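# Sort steel blanks into the tray by magnet

## Task

The mat holds round blanks that all look alike under grey paint; some are steel, the rest aluminium. Finish with every steel blank inside the tray and every aluminium blank outside it, the tray standing upright and everything motionless. With the magnet off, no blank may still cling to the face, and nothing may count as placed if only the robot is keeping it there. At the end, release everything and pull the tool away.

## Robot and tools

Robot: a single UR12e-style six-joint arm carrying a magnet gripper, a 48 mm round barrel whose flat metal face ends 85 mm beyond the tool mount. The face point is the centre of that face; its z axis points out of the face. A 75 mm spacer and plate sit on the flange, and a 22 mm thick block sticks out from the plate toward the tool's -y axis (corners sweep a 92 mm radius when the last joint turns), with a short cable stub at its back. Keep these clear of the tray and blanks. The base sits on a block at the origin, either near upright or leaning toward +y or -y; check the images. One camera, cam_wrist (672x504), rides on the wrist.

Scene frame: fixed to the table, origin on the table top under the base, z up, table top at z = 0, work area toward +x, +y to the left looking out along +x. Results report end_effector_position (m) and end_effector_quat_wxyz in this frame, plus velocities, six joint angles (shoulder pan, shoulder lift, elbow, wrist 1-3, radians) and rates, joint torques, and wrist force/torque along the tool's own x y z axes (noisy, offset up to about 5.5 N, saturating near 100 N; pushing on a surface reads as force pointing back into the arm). The printed position can be slightly off at long reach; the camera shows the truth.

A row is 7 numbers: dx, dy, dz, rx, ry, rz, magnet. The first six are an offset, not a pose, in the face point's own axes, each in [-1, 1], where 1.0 stands for 0.6 m or 180 degrees. rx, ry, rz together form one rotation vector. The seventh is an absolute switch: above 0.01 is on (send 1), 0.01 or less is off (send 0); it stays at the last value.

execute_actions(actions): a list of actions; each action is a table of up to 15 rows, each row played for one 1/30 s step. Every row in a table is measured from the pose at the start of that table, not from the previous row. A short table repeats its last row to fill 15 steps, so one row is enough for a steady target. Write every number literally; no expressions or list repetition. An empty list sends nothing and returns the current state with an image. Per step the command is clipped to 100 mm and 16 degrees from the measured pose, and motion lags about 0.17 s, so big offsets may need several actions.

move(target, speed, stop_force, blocking): drives the face point in a straight line toward one target row; the six pose numbers are an offset from the pose in the latest result that showed one, in the same scaled tool-axis units, and the magnet value is applied at the start. speed is m/s, 0.002 to 0.5 (default 0.25); turning is capped at twice that in rad/s. Paths last 0.5 to 10 s. stop_force (N, 13 to 80, not in the first 0.2 s) ends the path when resistance along the travel line rises by that much, then backs off two steps; use it with very slow speed for approaching contact, and omit it when lifting off something. It is unreliable on moves that also rotate. blocking=false returns after 0.5 s while motion continues (not allowed with stop_force); other motion commands are refused until it ends. The move line reports the ending: done, off_target, moving, held, contact or fault, plus limits such as paced (target clipped) or held (a clearance check blocked steps).

wait(seconds): 0 to 10, lets time pass holding the last command; returns early if a running move finishes. stop(): brakes a running move (needs room). zoom_image(camera, region): region [x0, y0, x1, y1] in pixels of the latest cam_wrist image, at most 504x504. read_manual(section): only licence text. finished_scene(scene): ends the scene for good; call only once the goal holds.

Magnet: on, the piston brings the magnet behind the middle 30 mm of the face in about 0.1 s. It grips only steel or iron, up to about 120 N for flat bare steel covering the centre, less with paint or partial cover. Pull collapses with gap (half at 0.33 mm, a fifth at 1 mm, under 1 N at 10 mm), so lay the face flat on a blank before lifting. Aluminium will not stick; an on-magnet touch that gives part_present = 1 means steel. Light steel (under about 60 g) can leap up from 10 mm; light steel (under about 30 g) may stay stuck after switching off, since about 0.3 N remains. magnet_out and magnet_back show piston position; part_present reads 1 when held with at least 30% of full force. Only friction resists sideways slip, so avoid tilting or fast moves while carrying.

Result lines: pose unreachable (a clearance check altered joint targets, with the action index counted from 0 and an optional cause), joint sent to its limit, Hand target, and Off the commanded pose.

Avoid: pushing past contact with this stiff arm (a torque fault at joint load limits, or 150 N on any part, freezes the arm 10 s); dropping or flinging blanks; tipping the tray; anything leaving the table, which fails outright. Holding loads heats motors; a MOTOR HOT warning starts at 70 °C and 85 °C triggers braking. Loose objects may get bumped occasionally, so recheck before finishing. At the end switch the magnet off, confirm nothing remains on the face, and lift clear.

Each tool is called after "Call:" by a JSON object that holds its "fn" and its "kwargs", one argument or row to a line.

## Session

Call:
{"fn": "execute_actions", "kwargs": {
  "actions": []
}}

Scene clock: 0.00 s.
end_effector_position=(+0.1170, -0.3480, +0.3315) magnet_out=0 magnet_back=1 part_present=0 end_effector_quat_wxyz=(-0.072, +0.506, +0.854, +0.099) end_effector_velocity=(+0.000, +0.000, -0.000) end_effector_angular_velocity=(+0.001, +0.000, -0.001)
Joint positions: [-1.632 -0.913  2.256 -1.88  -1.671  2.596]
Joint velocities: [-0.     0.    -0.     0.001  0.     0.001]
Joint torques (N m, as the arm reports them, + toward a larger angle): no reading
Motor temperatures (°C, as the motors report them): [30 29 29 35 36 36]
Wrist force (N, on the end effector, along its own x y z axes, offset not removed): no reading
Wrist torque (N m, same axes, about the end effector's origin, offset not removed): no reading
Hand target: +0.117, -0.348, +0.332; -0.072, +0.506, +0.854, +0.099

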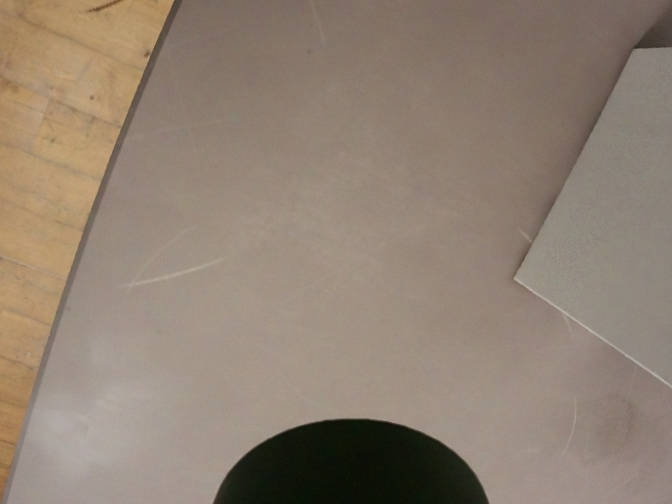

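Call:
{"fn": "move", "kwargs": {
  "target": [0.208,1,-0.315,0.012,-0.078,0.159,0]
}}

Scene clock: 7.70 s.
end_effector_position=(+0.5884, -0.0054, +0.6009) magnet_out=0 magnet_back=1 part_present=0 end_effector_quat_wxyz=(+0.000, +0.707, +0.707, +0.001) end_effector_velocity=(+0.002, +0.001, +0.001) end_effector_angular_velocity=(-0.001, +0.000, -0.004)
Joint positions: [-0.9   -1.358  1.756 -1.287 -1.129  3.624]
Joint velocities: [ 0.002  0.002 -0.005  0.001  0.001  0.006]
Joint torques (N m, as the arm reports them, + toward a larger angle): [-22.95   3.75 -52.91  -2.8    2.36   2.67]
Motor temperatures (°C, as the motors report them): [30 29 29 35 36 36]
Wrist force (N, on the end effector, along its own x y z axes, offset not removed): [0.6 -0.3 -0.3]
Wrist torque (N m, same axes, about the end effector's origin, offset not removed): [0.04 -0.24 0.17]
Hand target: +0.589, -0.005, +0.601; +0.000, +0.707, +0.707, +0.001
Off the commanded pose: 0.001 m, 0 deg.
move: done
camera_calibration (this result's frames):
cam_wrist: T_world_to_cam=[[0.0471866, 0.998798, -0.0132513, -0.00938051], [0.974963, -0.0431665, 0.218137, -0.652283], [0.217303, -0.0232127, -0.975828, 0.538232], [0, 0, 0, 1]] pos_world=[0.519435, -0.0062937, 0.667384]

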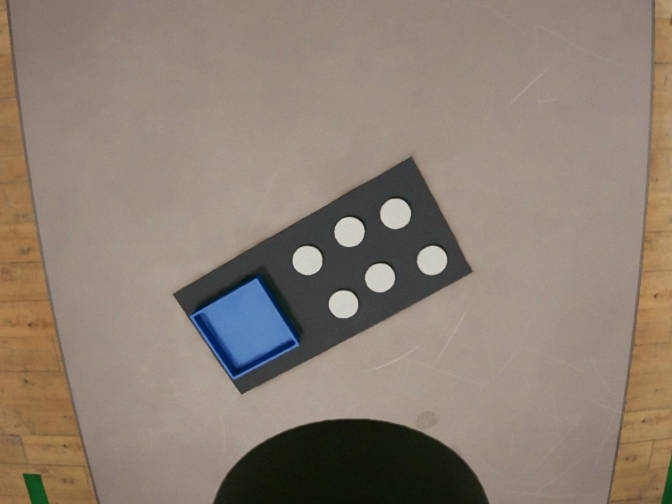

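Call:
{"fn": "move", "kwargs": {
  "target": [-0.096,0.1427,0.94,0,0,0,0]
}}

Call:
{"fn": "move", "kwargs": {
  "target": [0,0,0.07,0,0,0,1],
  "speed": 0.008,
  "stop_force": 15
}}

Scene clock: 16.80 s.
end_effector_position=(+0.6754, -0.0622, +0.0369) magnet_out=0 magnet_back=1 part_present=0 end_effector_quat_wxyz=(+0.000, +0.707, +0.707, +0.001) end_effector_velocity=(+0.001, -0.000, -0.002) end_effector_angular_velocity=(-0.001, -0.002, +0.000)
Joint positions: [-0.424 -0.858  2.153 -2.45  -0.874  4.106]
Joint velocities: [ 0.002  0.004 -0.001 -0.006  0.001  0.004]
Joint torques (N m, as the arm reports them, + toward a larger angle): [-40.78 -32.6  -32.44  -6.89   2.58   2.1 ]
Motor temperatures (°C, as the motors report them): [30 29 29 35 36 36]
Wrist force (N, on the end effector, along its own x y z axes, offset not removed): [-0.2 -0.7 -1.0]
Wrist torque (N m, same axes, about the end effector's origin, offset not removed): [0.14 -0.01 0.21]
Hand target: +0.675, -0.062, +0.037; +0.000, +0.707, +0.707, +0.001
Off the commanded pose: 0.000 m, 0 deg.
move: done
camera_calibration (this result's frames):
cam_wrist: T_world_to_cam=[[0.0467335, 0.99883, -0.0124179, 0.0360644], [0.974929, -0.0429007, 0.218341, -0.616417], [0.217552, -0.0223104, -0.975794, -0.032482], [0, 0, 0, 1]] pos_world=[0.606345, -0.0631917, 0.103341]

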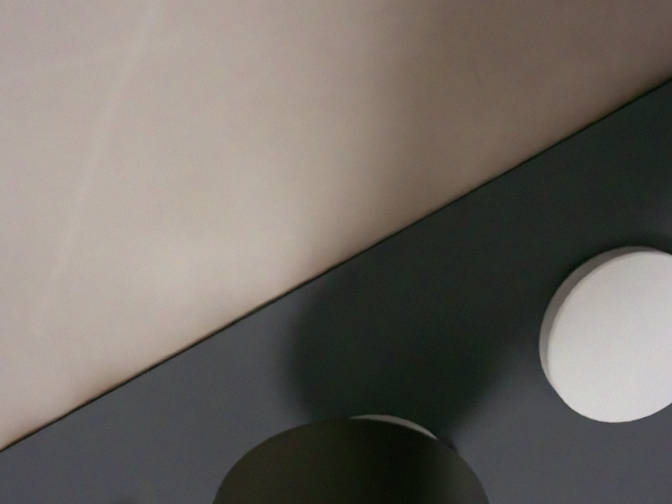

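Scene clock: 20.57 s.
end_effector_position=(+0.6755, -0.0621, +0.0099) magnet_out=1 magnet_back=0 part_present=1 end_effector_quat_wxyz=(+0.000, +0.707, +0.707, +0.001) end_effector_velocity=(-0.001, +0.000, +0.002) end_effector_angular_velocity=(+0.001, +0.003, -0.002)
Joint positions: [-0.397 -0.82   2.155 -2.51  -0.863  4.138]
Joint velocities: [-0.002 -0.003 -0.     0.008 -0.001 -0.003]
Joint torques (N m, as the arm reports them, + toward a larger angle): [-49.71 -38.37 -15.7    4.09  -1.3   -1.27]
Motor temperatures (°C, as the motors report them): [30 29 29 35 36 36]
Wrist force (N, on the end effector, along its own x y z axes, offset not removed): [-11.8 -4.8 -49.3]
Wrist torque (N m, same axes, about the end effector's origin, offset not removed): [-1.08 0.13 0.21]
Hand target: +0.675, -0.062, +0.010; +0.000, +0.707, +0.707, +0.001
Off the commanded pose: 0.015 m, 0 deg.
move: contact
camera_calibration (this result's frames):
cam_wrist: T_world_to_cam=[[0.0465463, 0.998839, -0.0124114, 0.0357211], [0.974875, -0.042713, 0.21862, -0.610619], [0.217836, -0.0222755, -0.975731, -0.0590516], [0, 0, 0, 1]] pos_world=[0.606478, -0.0630764, 0.0763183]

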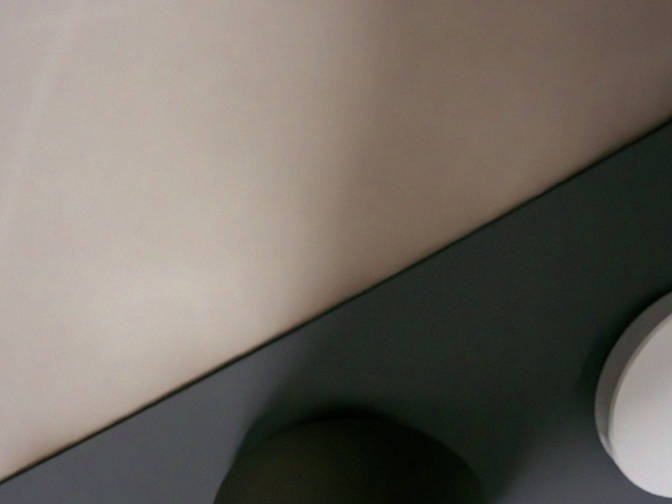

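Call:
{"fn": "move", "kwargs": {
  "target": [0,0,-0.13,0,0,0,1]
}}

Call:
{"fn": "move", "kwargs": {
  "target": [-0.165,0.195,0,0,0,0,1]
}}

Scene clock: 23.97 s.
end_effector_position=(+0.6753, -0.0623, +0.0876) magnet_out=1 magnet_back=0 part_present=1 end_effector_quat_wxyz=(+0.000, +0.707, +0.707, +0.001) end_effector_velocity=(+0.000, +0.000, +0.003) end_effector_angular_velocity=(-0.001, +0.001, +0.001)
Joint positions: [-0.472 -0.926  2.143 -2.338 -0.894  4.05 ]
Joint velocities: [-0.002 -0.004 -0.001  0.007 -0.002 -0.004]
Joint torques (N m, as the arm reports them, + toward a larger angle): [-72.89 -52.69 -37.54  -1.64  -2.1   -2.13]
Motor temperatures (°C, as the motors report them): [30 29 29 35 36 36]
Wrist force (N, on the end effector, along its own x y z axes, offset not removed): [-1.6 -1.2 0.1]
Wrist torque (N m, same axes, about the end effector's origin, offset not removed): [0.02 0.06 0.10]
Hand target: +0.675, -0.062, +0.088; +0.000, +0.707, +0.707, +0.001
Off the commanded pose: 0.000 m, 0 deg.
move: done
camera_calibration (this result's frames):
cam_wrist: T_world_to_cam=[[0.0466318, 0.998833, -0.0125892, 0.0368069], [0.974858, -0.0427562, 0.218687, -0.62745], [0.217894, -0.0224704, -0.975714, 0.0168327], [0, 0, 0, 1]] pos_world=[0.60629, -0.0632131, 0.154102]

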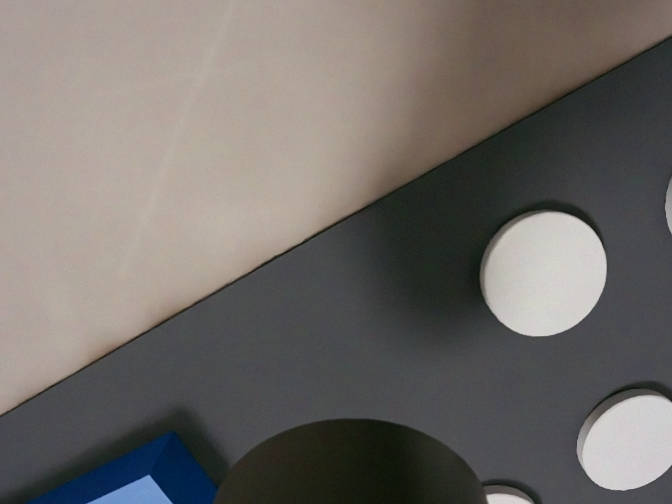

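Scene clock: 25.30 s.
end_effector_position=(+0.7921, -0.1610, +0.0877) magnet_out=1 magnet_back=0 part_present=1 end_effector_quat_wxyz=(+0.000, +0.707, +0.707, +0.001) end_effector_velocity=(+0.001, -0.002, -0.002) end_effector_angular_velocity=(+0.001, +0.002, -0.002)
Joint positions: [-0.478 -0.717  1.856 -2.254 -0.896  4.043]
Joint velocities: [ 0.001  0.006 -0.005  0.002 -0.     0.001]
Joint torques (N m, as the arm reports them, + toward a larger angle): [-46.89 -41.33 -36.76  -0.89   2.67  -1.48]
Motor temperatures (°C, as the motors report them): [30 29 29 35 36 36]
Wrist force (N, on the end effector, along its own x y z axes, offset not removed): [-0.5 -2.1 1.1]
Wrist torque (N m, same axes, about the end effector's origin, offset not removed): [-0.05 -0.07 0.16]
Hand target: +0.792, -0.161, +0.088; +0.000, +0.707, +0.707, +0.001
Off the commanded pose: 0.000 m, 0 deg.
move: done
camera_calibration (this result's frames):
cam_wrist: T_world_to_cam=[[0.0466626, 0.998831, -0.0126238, 0.129923], [0.974844, -0.0427774, 0.218743, -0.745567], [0.217947, -0.0225134, -0.975701, -0.0107897], [0, 0, 0, 1]] pos_world=[0.723101, -0.161908, 0.1542]

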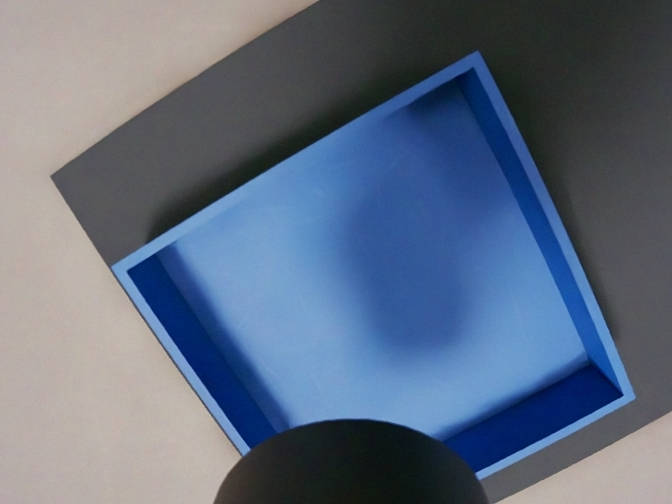

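Call:
{"fn": "move", "kwargs": {
  "target": [0,0,0.11,0,0,0,1],
  "speed": 0.08
}}

Call:
{"fn": "execute_actions", "kwargs": {
  "actions": [
    [[0,0,0,0,0,0,0]]
  ]
}}

Call:
{"fn": "move", "kwargs": {
  "target": [0,0,-0.08,0,0,0,0]
}}

Call:
{"fn": "move", "kwargs": {
  "target": [0.245,-0.09,0,0,0,0,0]
}}

Call:
{"fn": "move", "kwargs": {
  "target": [0,0,0.088,0,0,0,0]
}}

Call:
{"fn": "move", "kwargs": {
  "target": [0,0,0.03,0,0,0,1],
  "speed": 0.005,
  "stop_force": 15
}}

Scene clock: 30.47 s.
end_effector_position=(+0.7922, -0.1608, +0.0219) magnet_out=1 magnet_back=0 part_present=1 end_effector_quat_wxyz=(+0.000, +0.707, +0.707, +0.001) end_effector_velocity=(-0.001, -0.001, -0.003) end_effector_angular_velocity=(+0.000, +0.001, -0.001)
Joint positions: [-0.426 -0.647  1.865 -2.371 -0.874  4.104]
Joint velocities: [ 0.002  0.004  0.    -0.004  0.     0.002]
Joint torques (N m, as the arm reports them, + toward a larger angle): [-48.18 -49.11 -33.    -6.17   2.33   3.18]
Motor temperatures (°C, as the motors report them): [30 29 29 35 36 36]
Wrist force (N, on the end effector, along its own x y z axes, offset not removed): [-4.6 0.2 0.6]
Wrist torque (N m, same axes, about the end effector's origin, offset not removed): [0.15 0.38 0.19]
Hand target: +0.792, -0.161, +0.022; +0.000, +0.707, +0.707, +0.001
Off the commanded pose: 0.000 m, 0 deg.
move: done
camera_calibration (this result's frames):
cam_wrist: T_world_to_cam=[[0.0467032, 0.998831, -0.0124501, 0.128916], [0.974864, -0.0428573, 0.21864, -0.731231], [0.217851, -0.0223483, -0.975726, -0.0749488], [0, 0, 0, 1]] pos_world=[0.723157, -0.161779, 0.0883519]

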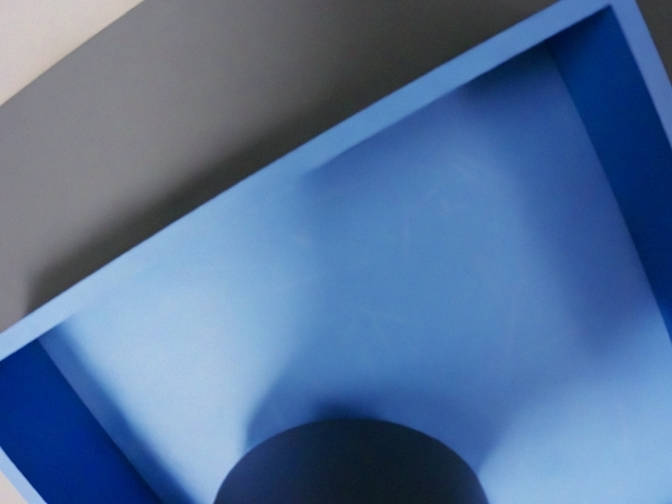

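Scene clock: 30.97 s.
end_effector_position=(+0.7922, -0.1608, +0.0218) magnet_out=0 magnet_back=1 part_present=0 end_effector_quat_wxyz=(+0.000, +0.707, +0.707, +0.001) end_effector_velocity=(-0.001, -0.001, -0.001) end_effector_angular_velocity=(-0.000, +0.002, -0.001)
Joint positions: [-0.426 -0.647  1.865 -2.371 -0.874  4.104]
Joint velocities: [-0.     0.001  0.     0.001 -0.001 -0.001]
Joint torques (N m, as the arm reports them, + toward a larger angle): [-65.59 -64.57 -32.36  -0.93   0.82  -0.85]
Motor temperatures (°C, as the motors report them): [30 29 29 35 36 36]
Wrist force (N, on the end effector, along its own x y z axes, offset not removed): [-2.9 0.8 -0.3]
Wrist torque (N m, same axes, about the end effector's origin, offset not removed): [0.24 0.23 0.26]
Hand target: +0.792, -0.161, +0.022; +0.000, +0.707, +0.707, +0.001
Off the commanded pose: 0.000 m, 0 deg.
Step readings (end_effector_position):
0: (+0.7922, -0.1608, +0.0219)
1: (+0.7922, -0.1608, +0.0218)
2: (+0.7922, -0.1608, +0.0218)
4: (+0.7922, -0.1608, +0.0218)
8: (+0.7922, -0.1608, +0.0218)
15: end_effector_position above
camera_calibration (this result's frames):
cam_wrist: T_world_to_cam=[[0.046708, 0.998831, -0.0124574, 0.128912], [0.974861, -0.0428601, 0.218654, -0.731214], [0.217864, -0.0223571, -0.975723, -0.0750532], [0, 0, 0, 1]] pos_world=[0.723162, -0.161779, 0.0882575]

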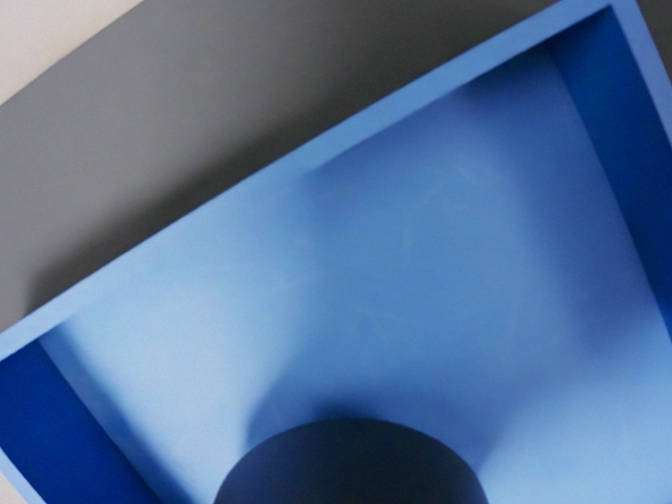

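Scene clock: 31.93 s.
end_effector_position=(+0.7921, -0.1609, +0.0696) magnet_out=0 magnet_back=1 part_present=0 end_effector_quat_wxyz=(+0.000, +0.707, +0.707, +0.001) end_effector_velocity=(+0.000, +0.000, +0.003) end_effector_angular_velocity=(-0.000, -0.000, -0.001)
Joint positions: [-0.463 -0.699  1.86  -2.287 -0.89   4.06 ]
Joint velocities: [-0.002 -0.004 -0.001  0.005 -0.001 -0.002]
Joint torques (N m, as the arm reports them, + toward a larger angle): [-81.22 -67.72 -39.65  -1.36  -3.22  -1.52]
Motor temperatures (°C, as the motors report them): [30 29 29 35 36 36]
Wrist force (N, on the end effector, along its own x y z axes, offset not removed): [-0.8 0.1 -2.5]
Wrist torque (N m, same axes, about the end effector's origin, offset not removed): [0.16 0.10 0.18]
Hand target: +0.792, -0.161, +0.070; +0.000, +0.707, +0.707, +0.001
Off the commanded pose: 0.000 m, 0 deg.
move: done
camera_calibration (this result's frames):
cam_wrist: T_world_to_cam=[[0.0467553, 0.998828, -0.0125414, 0.129576], [0.974855, -0.0428875, 0.218674, -0.741548], [0.21788, -0.0224502, -0.975717, -0.0284622], [0, 0, 0, 1]] pos_world=[0.723044, -0.161866, 0.136011]

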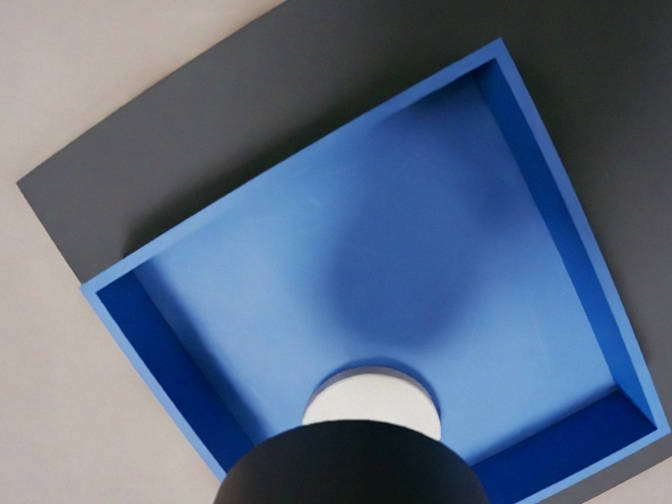

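Scene clock: 33.23 s.
end_effector_position=(+0.7381, -0.0142, +0.0696) magnet_out=0 magnet_back=1 part_present=0 end_effector_quat_wxyz=(+0.000, +0.707, +0.707, +0.001) end_effector_velocity=(-0.001, +0.003, -0.000) end_effector_angular_velocity=(-0.000, +0.000, +0.002)
Joint positions: [-0.373 -0.913  2.048 -2.331 -0.854  4.168]
Joint velocities: [ 0.002 -0.004  0.003 -0.001  0.     0.001]
Joint torques (N m, as the arm reports them, + toward a larger angle): [-37.17 -63.03 -18.74  -6.52   2.68   2.98]
Motor temperatures (°C, as the motors report them): [30 29 29 35 36 36]
Wrist force (N, on the end effector, along its own x y z axes, offset not removed): [-2.1 1.3 0.4]
Wrist torque (N m, same axes, about the end effector's origin, offset not removed): [0.28 0.06 0.15]
Hand target: +0.738, -0.014, +0.070; +0.000, +0.707, +0.707, +0.001
Off the commanded pose: 0.000 m, 0 deg.
move: done
camera_calibration (this result's frames):
cam_wrist: T_world_to_cam=[[0.0466989, 0.998833, -0.0123475, -0.0144629], [0.974856, -0.0428747, 0.218671, -0.682683], [0.217886, -0.0222487, -0.975721, -0.0133256], [0, 0, 0, 1]] pos_world=[0.669097, -0.0151203, 0.136102]

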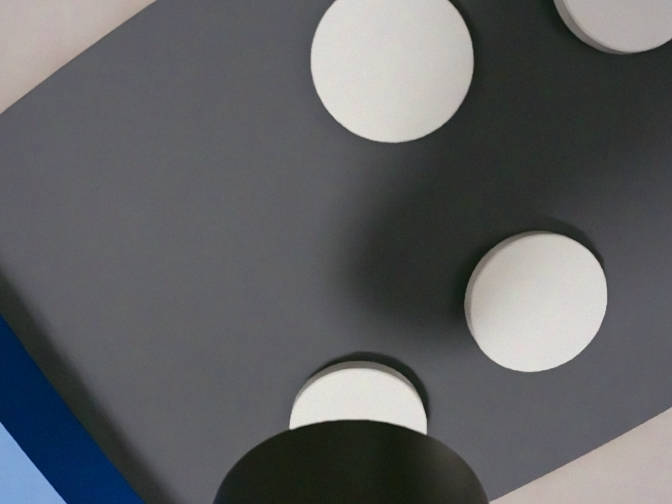

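Scene clock: 34.20 s.
end_effector_position=(+0.7381, -0.0140, +0.0171) magnet_out=0 magnet_back=1 part_present=0 end_effector_quat_wxyz=(+0.000, +0.707, +0.707, +0.001) end_effector_velocity=(+0.001, -0.000, -0.002) end_effector_angular_velocity=(-0.001, -0.001, -0.001)
Joint positions: [-0.325 -0.848  2.055 -2.442 -0.837  4.228]
Joint velocities: [ 0.002  0.004 -0.001 -0.006  0.001  0.005]
Joint torques (N m, as the arm reports them, + toward a larger angle): [-42.97 -40.92 -34.75  -6.04   2.21   2.72]
Motor temperatures (°C, as the motors report them): [30 29 29 35 36 36]
Wrist force (N, on the end effector, along its own x y z axes, offset not removed): [0.9 -2.0 -1.8]
Wrist torque (N m, same axes, about the end effector's origin, offset not removed): [-0.10 -0.23 0.23]
Hand target: +0.738, -0.014, +0.017; +0.000, +0.707, +0.707, +0.001
Off the commanded pose: 0.000 m, 0 deg.
move: done
camera_calibration (this result's frames):
cam_wrist: T_world_to_cam=[[0.0467015, 0.998835, -0.0121814, -0.0152425], [0.974884, -0.0429164, 0.21854, -0.671222], [0.217763, -0.0220816, -0.975752, -0.0645202], [0, 0, 0, 1]] pos_world=[0.669125, -0.0150064, 0.0835477]

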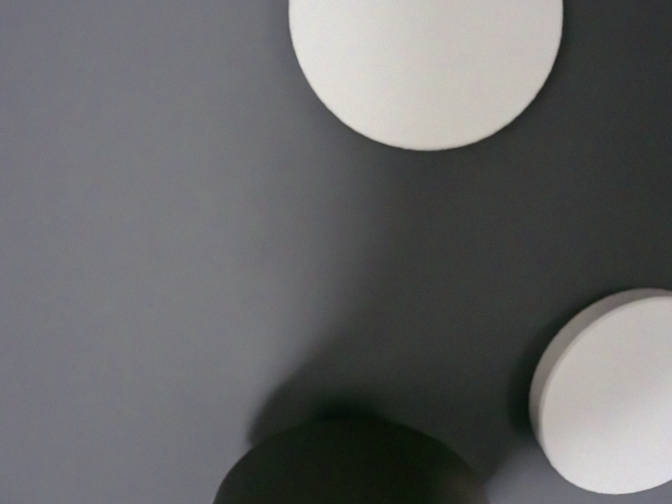

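Scene clock: 35.97 s.
end_effector_position=(+0.7382, -0.0140, +0.0102) magnet_out=1 magnet_back=0 part_present=1 end_effector_quat_wxyz=(+0.000, +0.707, +0.707, +0.001) end_effector_velocity=(-0.001, +0.000, +0.000) end_effector_angular_velocity=(+0.002, +0.003, -0.002)
Joint positions: [-0.318 -0.839  2.055 -2.457 -0.835  4.236]
Joint velocities: [-0.    -0.001  0.     0.006  0.    -0.001]
Joint torques (N m, as the arm reports them, + toward a larger angle): [-57.25 -42.5  -17.02   0.39   0.71  -1.68]
Motor temperatures (°C, as the motors report them): [30 29 29 35 36 36]
Wrist force (N, on the end effector, along its own x y z axes, offset not removed): [-5.1 -17.3 -43.2]
Wrist torque (N m, same axes, about the end effector's origin, offset not removed): [-0.91 0.16 0.28]
Hand target: +0.738, -0.014, +0.010; +0.000, +0.707, +0.707, +0.001
Off the commanded pose: 0.011 m, 0 deg.
move: contact
camera_calibration (this result's frames):
cam_wrist: T_world_to_cam=[[0.0465964, 0.998839, -0.0122042, -0.015337], [0.974856, -0.0428056, 0.218685, -0.669755], [0.217909, -0.0220872, -0.975719, -0.0713766], [0, 0, 0, 1]] pos_world=[0.669183, -0.0149266, 0.0766347]

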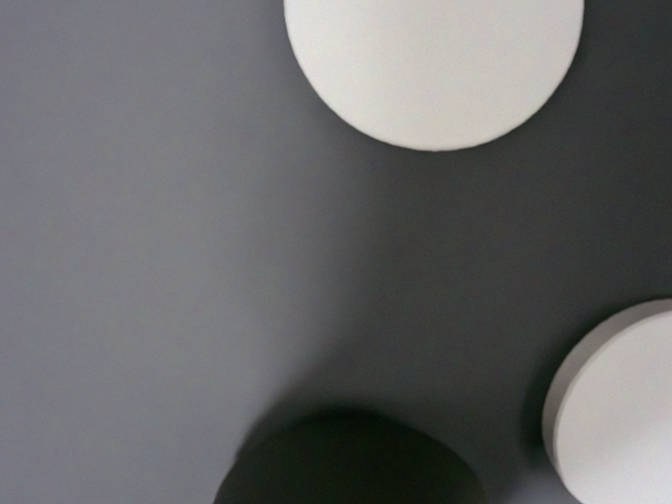

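Place at (.748,-.145), then B (.639,-.003).

Call:
{"fn": "move", "kwargs": {
  "target": [0,0,-0.1,0,0,0,1]
}}

Call:
{"fn": "move", "kwargs": {
  "target": [-0.218,0.016,0,0,0,0,1]
}}

Call:
{"fn": "move", "kwargs": {
  "target": [0,0,0.08,0,0,0,1],
  "speed": 0.08
}}

Call:
{"fn": "execute_actions", "kwargs": {
  "actions": [
    [[0,0,0,0,0,0,0]]
  ]
}}

Call:
{"fn": "move", "kwargs": {
  "target": [0,0,-0.08,0,0,0,0]
}}

Call:
{"fn": "move", "kwargs": {
  "target": [0.237,-0.182,0,0,0,0,0]
}}

Call:
{"fn": "move", "kwargs": {
  "target": [0,0,0.088,0,0,0,0]
}}

Call:
{"fn": "move", "kwargs": {
  "target": [0,0,0.03,0,0,0,1],
  "speed": 0.005,
  "stop_force": 15
}}

Scene clock: 41.23 s.
end_effector_position=(+0.7381, -0.0141, +0.0700) magnet_out=1 magnet_back=0 part_present=1 end_effector_quat_wxyz=(+0.000, +0.707, +0.707, +0.001) end_effector_velocity=(+0.000, -0.000, +0.003) end_effector_angular_velocity=(+0.000, -0.001, +0.001)
Joint positions: [-0.373 -0.913  2.048 -2.33  -0.854  4.168]
Joint velocities: [-0.003 -0.003 -0.001  0.005 -0.    -0.004]
Joint torques (N m, as the arm reports them, + toward a larger angle): [-81.11 -52.19 -36.94  -0.26  -2.86  -1.15]
Motor temperatures (°C, as the motors report them): [30 29 29 35 36 36]
Wrist force (N, on the end effector, along its own x y z axes, offset not removed): [-0.2 0.7 2.5]
Wrist torque (N m, same axes, about the end effector's origin, offset not removed): [0.17 -0.05 0.13]
Hand target: +0.738, -0.014, +0.070; +0.000, +0.707, +0.707, +0.001
Off the commanded pose: 0.000 m, 0 deg.
move: done
camera_calibration (this result's frames):
cam_wrist: T_world_to_cam=[[0.0466576, 0.998835, -0.0123307, -0.0145076], [0.974842, -0.0428364, 0.218742, -0.682687], [0.217959, -0.0222265, -0.975705, -0.0130641], [0, 0, 0, 1]] pos_world=[0.669037, -0.0150435, 0.136407]

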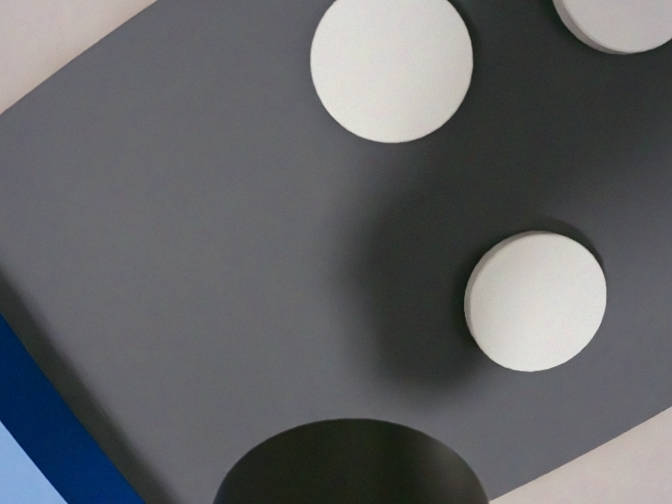

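Scene clock: 42.43 s.
end_effector_position=(+0.7477, -0.1447, +0.0698) magnet_out=1 magnet_back=0 part_present=1 end_effector_quat_wxyz=(+0.000, +0.707, +0.707, +0.001) end_effector_velocity=(+0.001, -0.003, -0.000) end_effector_angular_velocity=(+0.001, +0.000, -0.000)
Joint positions: [-0.478 -0.749  1.959 -2.325 -0.896  4.043]
Joint velocities: [-0.002  0.004 -0.003  0.001 -0.    -0.002]
Joint torques (N m, as the arm reports them, + toward a larger angle): [-75.9  -43.64 -39.24  -0.91  -2.64  -1.28]
Motor temperatures (°C, as the motors report them): [30 29 29 35 36 36]
Wrist force (N, on the end effector, along its own x y z axes, offset not removed): [1.0 3.0 -0.1]
Wrist torque (N m, same axes, about the end effector's origin, offset not removed): [0.40 -0.22 0.24]
Hand target: +0.748, -0.145, +0.070; +0.000, +0.707, +0.707, +0.001
Off the commanded pose: 0.000 m, 0 deg.
move: done
camera_calibration (this result's frames):
cam_wrist: T_world_to_cam=[[0.0467192, 0.998829, -0.01254, 0.11551], [0.974842, -0.0428511, 0.218738, -0.697603], [0.217945, -0.0224438, -0.975703, -0.0182619], [0, 0, 0, 1]] pos_world=[0.678637, -0.145678, 0.136223]

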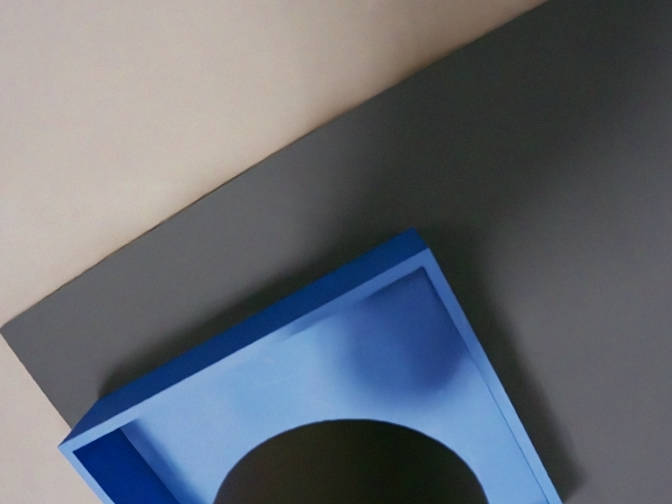

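Scene clock: 43.53 s.
end_effector_position=(+0.7477, -0.1446, +0.0219) magnet_out=1 magnet_back=0 part_present=1 end_effector_quat_wxyz=(+0.000, +0.707, +0.707, +0.001) end_effector_velocity=(+0.000, -0.000, -0.002) end_effector_angular_velocity=(-0.000, -0.000, +0.000)
Joint positions: [-0.438 -0.694  1.965 -2.415 -0.879  4.089]
Joint velocities: [ 0.002  0.003 -0.    -0.005  0.001  0.002]
Joint torques (N m, as the arm reports them, + toward a larger angle): [-47.27 -41.75 -29.35  -5.92   2.13   2.16]
Motor temperatures (°C, as the motors report them): [30 29 29 35 36 36]
Wrist force (N, on the end effector, along its own x y z axes, offset not removed): [-0.3 -1.1 2.5]
Wrist torque (N m, same axes, about the end effector's origin, offset not removed): [-0.08 -0.16 0.27]
Hand target: +0.748, -0.145, +0.022; +0.000, +0.707, +0.707, +0.001
Off the commanded pose: 0.000 m, 0 deg.
move: done
camera_calibration (this result's frames):
cam_wrist: T_world_to_cam=[[0.0467566, 0.998829, -0.0123907, 0.114766], [0.974862, -0.0429224, 0.218636, -0.687173], [0.217848, -0.0223019, -0.975728, -0.0648373], [0, 0, 0, 1]] pos_world=[0.678657, -0.145573, 0.0883992]

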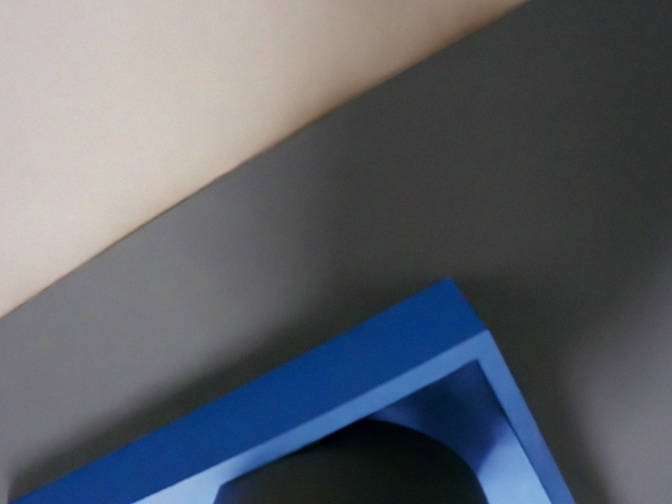

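Scene clock: 44.03 s.
end_effector_position=(+0.7477, -0.1446, +0.0218) magnet_out=0 magnet_back=1 part_present=0 end_effector_quat_wxyz=(+0.000, +0.707, +0.707, +0.001) end_effector_velocity=(-0.000, +0.000, -0.001) end_effector_angular_velocity=(+0.002, +0.001, -0.003)
Joint positions: [-0.438 -0.694  1.965 -2.415 -0.879  4.089]
Joint velocities: [ 0.     0.001 -0.     0.001  0.001  0.002]
Joint torques (N m, as the arm reports them, + toward a larger angle): [-63.27 -64.83 -28.98  -0.76   0.6   -0.88]
Motor temperatures (°C, as the motors report them): [30 29 29 35 36 36]
Wrist force (N, on the end effector, along its own x y z axes, offset not removed): [-0.5 -1.4 -0.2]
Wrist torque (N m, same axes, about the end effector's origin, offset not removed): [-0.02 0.04 0.13]
Hand target: +0.748, -0.145, +0.022; +0.000, +0.707, +0.707, +0.001
Off the commanded pose: 0.000 m, 0 deg.
Step readings (end_effector_position):
0: (+0.7477, -0.1446, +0.0219)
1: (+0.7477, -0.1446, +0.0219)
2: (+0.7477, -0.1446, +0.0218)
4: (+0.7477, -0.1446, +0.0218)
8: (+0.7477, -0.1446, +0.0218)
15: end_effector_position above
camera_calibration (this result's frames):
cam_wrist: T_world_to_cam=[[0.0467657, 0.998829, -0.0123963, 0.11476], [0.97486, -0.0429299, 0.218645, -0.687155], [0.217857, -0.0223098, -0.975726, -0.0649404], [0, 0, 0, 1]] pos_world=[0.678661, -0.145574, 0.0883018]

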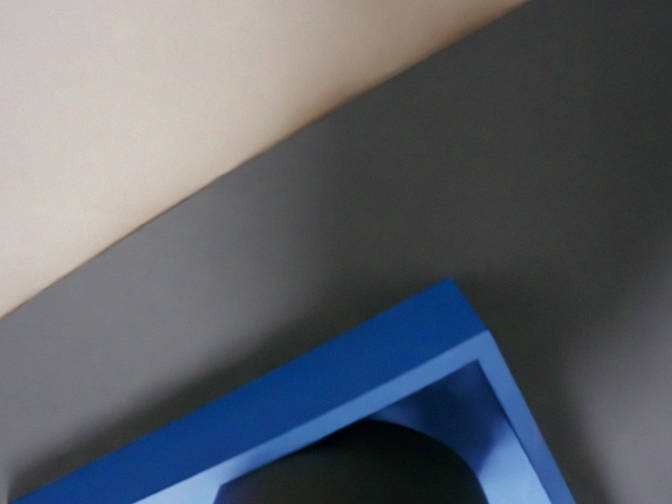

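Scene clock: 45.00 s.
end_effector_position=(+0.7476, -0.1447, +0.0696) magnet_out=0 magnet_back=1 part_present=0 end_effector_quat_wxyz=(+0.000, +0.707, +0.707, +0.001) end_effector_velocity=(-0.000, -0.000, +0.002) end_effector_angular_velocity=(-0.001, +0.000, +0.000)
Joint positions: [-0.478 -0.749  1.959 -2.325 -0.896  4.043]
Joint velocities: [-0.002 -0.002 -0.001  0.004 -0.002 -0.002]
Joint torques (N m, as the arm reports them, + toward a larger angle): [-81.09 -64.24 -37.23  -0.84  -2.44  -1.37]
Motor temperatures (°C, as the motors report them): [30 29 29 35 36 36]
Wrist force (N, on the end effector, along its own x y z axes, offset not removed): [-2.9 -1.1 4.7]
Wrist torque (N m, same axes, about the end effector's origin, offset not removed): [-0.07 0.28 0.26]
Hand target: +0.748, -0.145, +0.070; +0.000, +0.707, +0.707, +0.001
Off the commanded pose: 0.000 m, 0 deg.
move: done
camera_calibration (this result's frames):
cam_wrist: T_world_to_cam=[[0.0468163, 0.998825, -0.0124871, 0.115424], [0.974853, -0.0429589, 0.21867, -0.697489], [0.217876, -0.0224104, -0.975719, -0.0183485], [0, 0, 0, 1]] pos_world=[0.678543, -0.145663, 0.136058]

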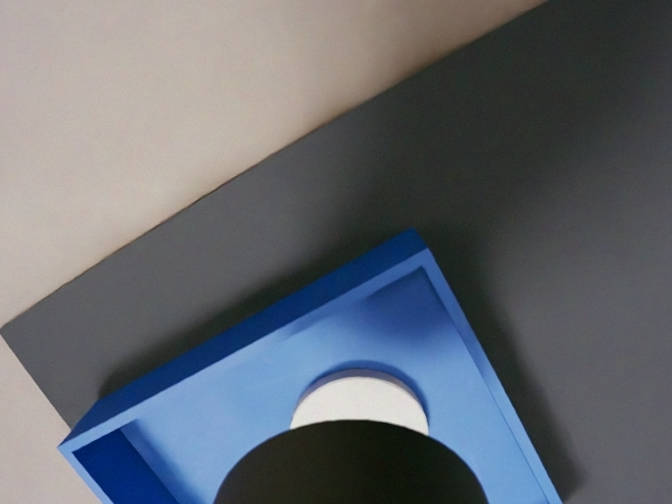

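Scene clock: 46.43 s.
end_effector_position=(+0.6385, -0.0028, +0.0696) magnet_out=0 magnet_back=1 part_present=0 end_effector_quat_wxyz=(+0.000, +0.707, +0.707, +0.001) end_effector_velocity=(-0.001, +0.002, +0.001) end_effector_angular_velocity=(-0.001, +0.000, +0.001)
Joint positions: [-0.423 -1.009  2.244 -2.391 -0.873  4.107]
Joint velocities: [ 0.    -0.005  0.003  0.001 -0.001 -0.001]
Joint torques (N m, as the arm reports them, + toward a larger angle): [-31.65 -44.45 -17.46  -1.1    2.66   2.99]
Motor temperatures (°C, as the motors report them): [30 29 29 35 36 36]
Wrist force (N, on the end effector, along its own x y z axes, offset not removed): [0.4 -1.3 -1.1]
Wrist torque (N m, same axes, about the end effector's origin, offset not removed): [0.02 -0.20 0.15]
Hand target: +0.638, -0.003, +0.070; +0.000, +0.707, +0.707, +0.001
Off the commanded pose: 0.000 m, 0 deg.
move: done
camera_calibration (this result's frames):
cam_wrist: T_world_to_cam=[[0.0467544, 0.99883, -0.0123946, -0.0212192], [0.974847, -0.0429179, 0.218705, -0.585052], [0.217917, -0.0223083, -0.975712, 0.00856328], [0, 0, 0, 1]] pos_world=[0.569462, -0.00372372, 0.136046]

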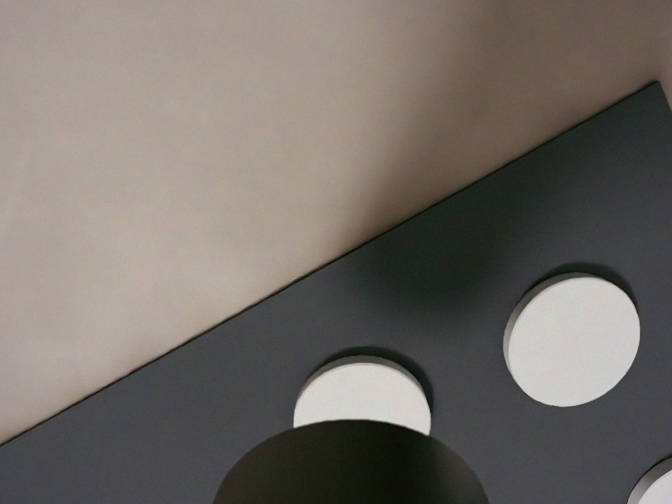

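Scene clock: 47.40 s.
end_effector_position=(+0.6385, -0.0026, +0.0170) magnet_out=0 magnet_back=1 part_present=0 end_effector_quat_wxyz=(+0.000, +0.707, +0.707, +0.001) end_effector_velocity=(+0.001, -0.000, -0.003) end_effector_angular_velocity=(+0.000, -0.002, +0.001)
Joint positions: [-0.368 -0.93   2.252 -2.521 -0.852  4.174]
Joint velocities: [ 0.003  0.005 -0.001 -0.009  0.002  0.004]
Joint torques (N m, as the arm reports them, + toward a larger angle): [-35.52 -28.47 -30.82  -6.3    2.48   2.61]
Motor temperatures (°C, as the motors report them): [30 29 29 35 36 36]
Wrist force (N, on the end effector, along its own x y z axes, offset not removed): [-1.7 1.3 0.8]
Wrist torque (N m, same axes, about the end effector's origin, offset not removed): [0.22 0.03 0.13]
Hand target: +0.639, -0.003, +0.017; +0.000, +0.707, +0.707, +0.001
Off the commanded pose: 0.000 m, 0 deg.
move: done
camera_calibration (this result's frames):
cam_wrist: T_world_to_cam=[[0.0467617, 0.998832, -0.0121778, -0.0220168], [0.974884, -0.0429762, 0.218529, -0.573561], [0.217751, -0.0220907, -0.975754, -0.0426209], [0, 0, 0, 1]] pos_world=[0.569466, -0.00359991, 0.0834842]

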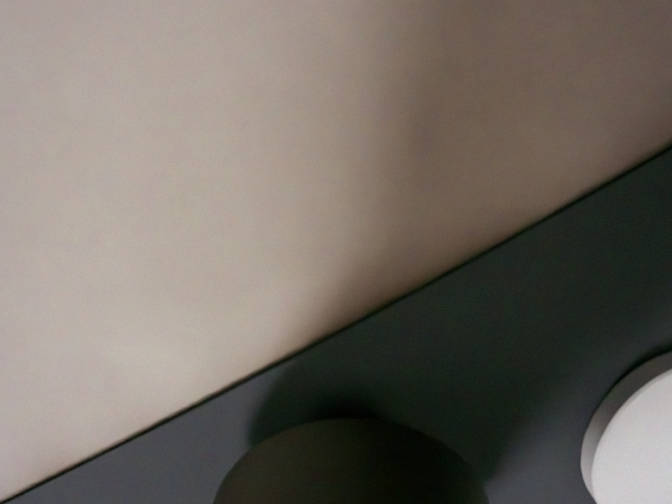

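Scene clock: 49.23 s.
end_effector_position=(+0.6386, -0.0025, +0.0098) magnet_out=1 magnet_back=0 part_present=0 end_effector_quat_wxyz=(+0.000, +0.707, +0.707, +0.001) end_effector_velocity=(-0.000, +0.001, +0.001) end_effector_angular_velocity=(+0.003, +0.001, -0.001)
Joint positions: [-0.36  -0.919  2.252 -2.539 -0.849  4.183]
Joint velocities: [-0.001 -0.002 -0.     0.007  0.002 -0.002]
Joint torques (N m, as the arm reports them, + toward a larger angle): [-48.88 -34.7  -13.29   1.17   0.02  -2.11]
Motor temperatures (°C, as the motors report them): [30 29 29 35 36 36]
Wrist force (N, on the end effector, along its own x y z axes, offset not removed): [-0.2 -21.9 -57.1]
Wrist torque (N m, same axes, about the end effector's origin, offset not removed): [-0.69 -0.11 0.03]
Hand target: +0.639, -0.003, +0.010; +0.000, +0.707, +0.707, +0.001
Off the commanded pose: 0.011 m, 0 deg.
move: contact
camera_calibration (this result's frames):
cam_wrist: T_world_to_cam=[[0.0466471, 0.998837, -0.0121945, -0.0221231], [0.974854, -0.0428572, 0.218685, -0.572041], [0.217908, -0.0220889, -0.975719, -0.0497714], [0, 0, 0, 1]] pos_world=[0.569534, -0.00351813, 0.0762639]

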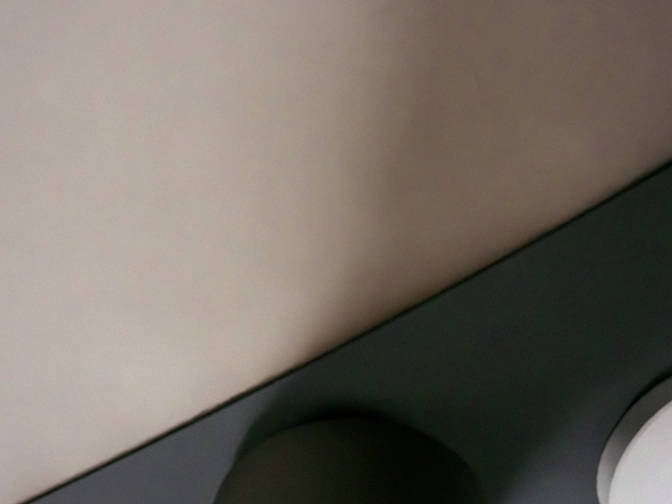

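Next A.

Call:
{"fn": "move", "kwargs": {
  "target": [0,0,-0.012,0,0,0,0]
}}

Call:
{"fn": "move", "kwargs": {
  "target": [0.104,-0.039,0,0,0,0,0]
}}

Call:
{"fn": "move", "kwargs": {
  "target": [0,0,0.03,0,0,0,1],
  "speed": 0.004,
  "stop_force": 15
}}

Scene clock: 52.27 s.
end_effector_position=(+0.6385, -0.0026, +0.0167) magnet_out=0 magnet_back=1 part_present=0 end_effector_quat_wxyz=(+0.000, +0.707, +0.707, +0.001) end_effector_velocity=(+0.001, +0.001, +0.003) end_effector_angular_velocity=(+0.000, -0.001, +0.000)
Joint positions: [-0.368 -0.93   2.252 -2.522 -0.852  4.174]
Joint velocities: [-0.002 -0.005 -0.001  0.006 -0.    -0.002]
Joint torques (N m, as the arm reports them, + toward a larger angle): [-68.04 -48.58 -31.29  -2.23  -2.98  -1.55]
Motor temperatures (°C, as the motors report them): [30 29 29 35 36 36]
Wrist force (N, on the end effector, along its own x y z axes, offset not removed): [-0.4 -1.8 1.0]
Wrist torque (N m, same axes, about the end effector's origin, offset not removed): [-0.05 -0.07 0.20]
Hand target: +0.639, -0.003, +0.017; +0.000, +0.707, +0.707, +0.001
Off the commanded pose: 0.000 m, 0 deg.
move: done
camera_calibration (this result's frames):
cam_wrist: T_world_to_cam=[[0.0467267, 0.998833, -0.0121835, -0.0220744], [0.974861, -0.0429383, 0.218638, -0.573472], [0.21786, -0.0220935, -0.97573, -0.0429822], [0, 0, 0, 1]] pos_world=[0.569451, -0.00352488, 0.0831752]

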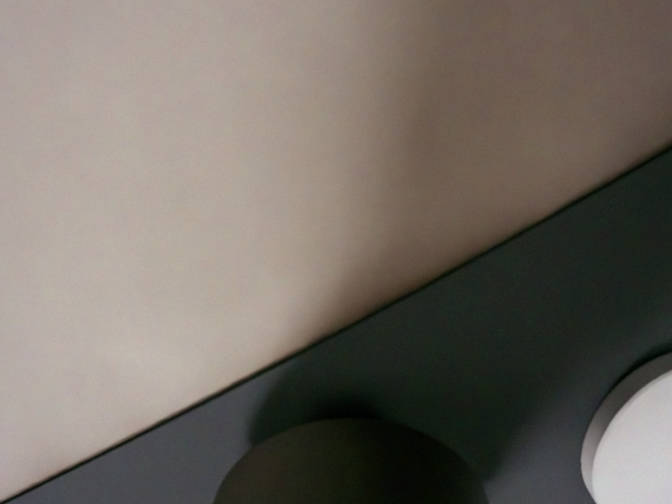

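Scene clock: 53.27 s.
end_effector_position=(+0.6152, +0.0596, +0.0168) magnet_out=0 magnet_back=1 part_present=0 end_effector_quat_wxyz=(+0.000, +0.707, +0.707, +0.002) end_effector_velocity=(-0.001, +0.002, +0.000) end_effector_angular_velocity=(-0.001, +0.000, -0.000)
Joint positions: [-0.315 -1.028  2.314 -2.53  -0.833  4.241]
Joint velocities: [ 0.002 -0.004  0.002 -0.001 -0.     0.003]
Joint torques (N m, as the arm reports them, + toward a larger angle): [-33.69 -43.62 -15.22  -2.1    2.66   2.99]
Motor temperatures (°C, as the motors report them): [30 29 29 35 36 36]
Wrist force (N, on the end effector, along its own x y z axes, offset not removed): [0.1 -2.6 -2.5]
Wrist torque (N m, same axes, about the end effector's origin, offset not removed): [-0.18 -0.15 0.06]
Hand target: +0.615, +0.060, +0.017; +0.000, +0.707, +0.707, +0.002
Off the commanded pose: 0.000 m, 0 deg.
move: done
camera_calibration (this result's frames):
cam_wrist: T_world_to_cam=[[0.0465656, 0.998842, -0.0121101, -0.0829628], [0.974843, -0.0427947, 0.218746, -0.548116], [0.217974, -0.0219915, -0.975707, -0.0365518], [0, 0, 0, 1]] pos_world=[0.546158, 0.0586065, 0.0832297]

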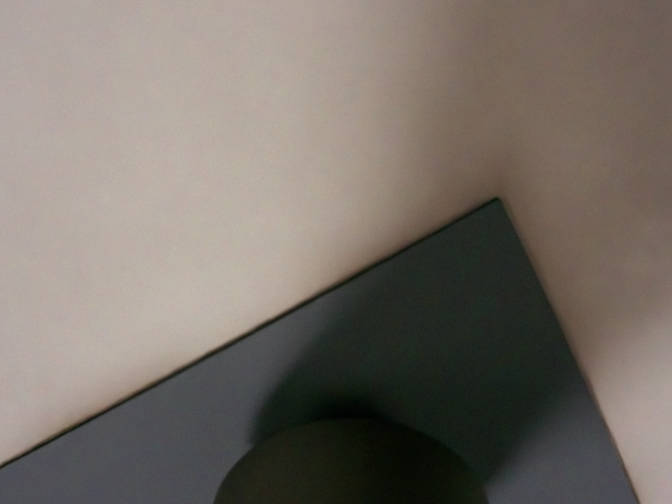

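Scene clock: 55.43 s.
end_effector_position=(+0.6153, +0.0597, +0.0097) magnet_out=1 magnet_back=0 part_present=1 end_effector_quat_wxyz=(+0.000, +0.707, +0.707, +0.002) end_effector_velocity=(-0.001, +0.000, +0.000) end_effector_angular_velocity=(+0.002, +0.003, -0.001)
Joint positions: [-0.306 -1.016  2.315 -2.55  -0.831  4.252]
Joint velocities: [-0.    -0.001 -0.     0.006  0.001 -0.002]
Joint torques (N m, as the arm reports them, + toward a larger angle): [-44.79 -32.6  -14.62   1.46   0.27  -0.79]
Motor temperatures (°C, as the motors report them): [30 29 29 35 36 36]
Wrist force (N, on the end effector, along its own x y z axes, offset not removed): [-2.0 -16.7 -52.0]
Wrist torque (N m, same axes, about the end effector's origin, offset not removed): [-1.16 -0.18 0.04]
Hand target: +0.615, +0.060, +0.010; +0.000, +0.707, +0.707, +0.002
Off the commanded pose: 0.011 m, 0 deg.
move: contact
camera_calibration (this result's frames):
cam_wrist: T_world_to_cam=[[0.0464321, 0.998848, -0.0121381, -0.0830497], [0.974809, -0.0426543, 0.218925, -0.54662], [0.218155, -0.0219975, -0.975666, -0.0436155], [0, 0, 0, 1]] pos_world=[0.546221, 0.0586789, 0.0761067]

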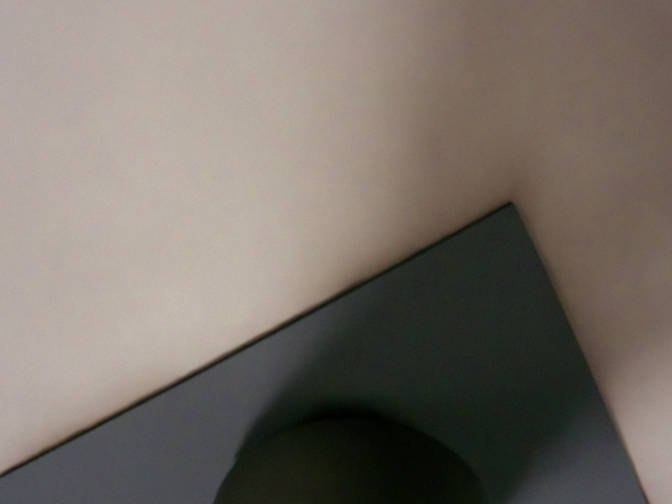

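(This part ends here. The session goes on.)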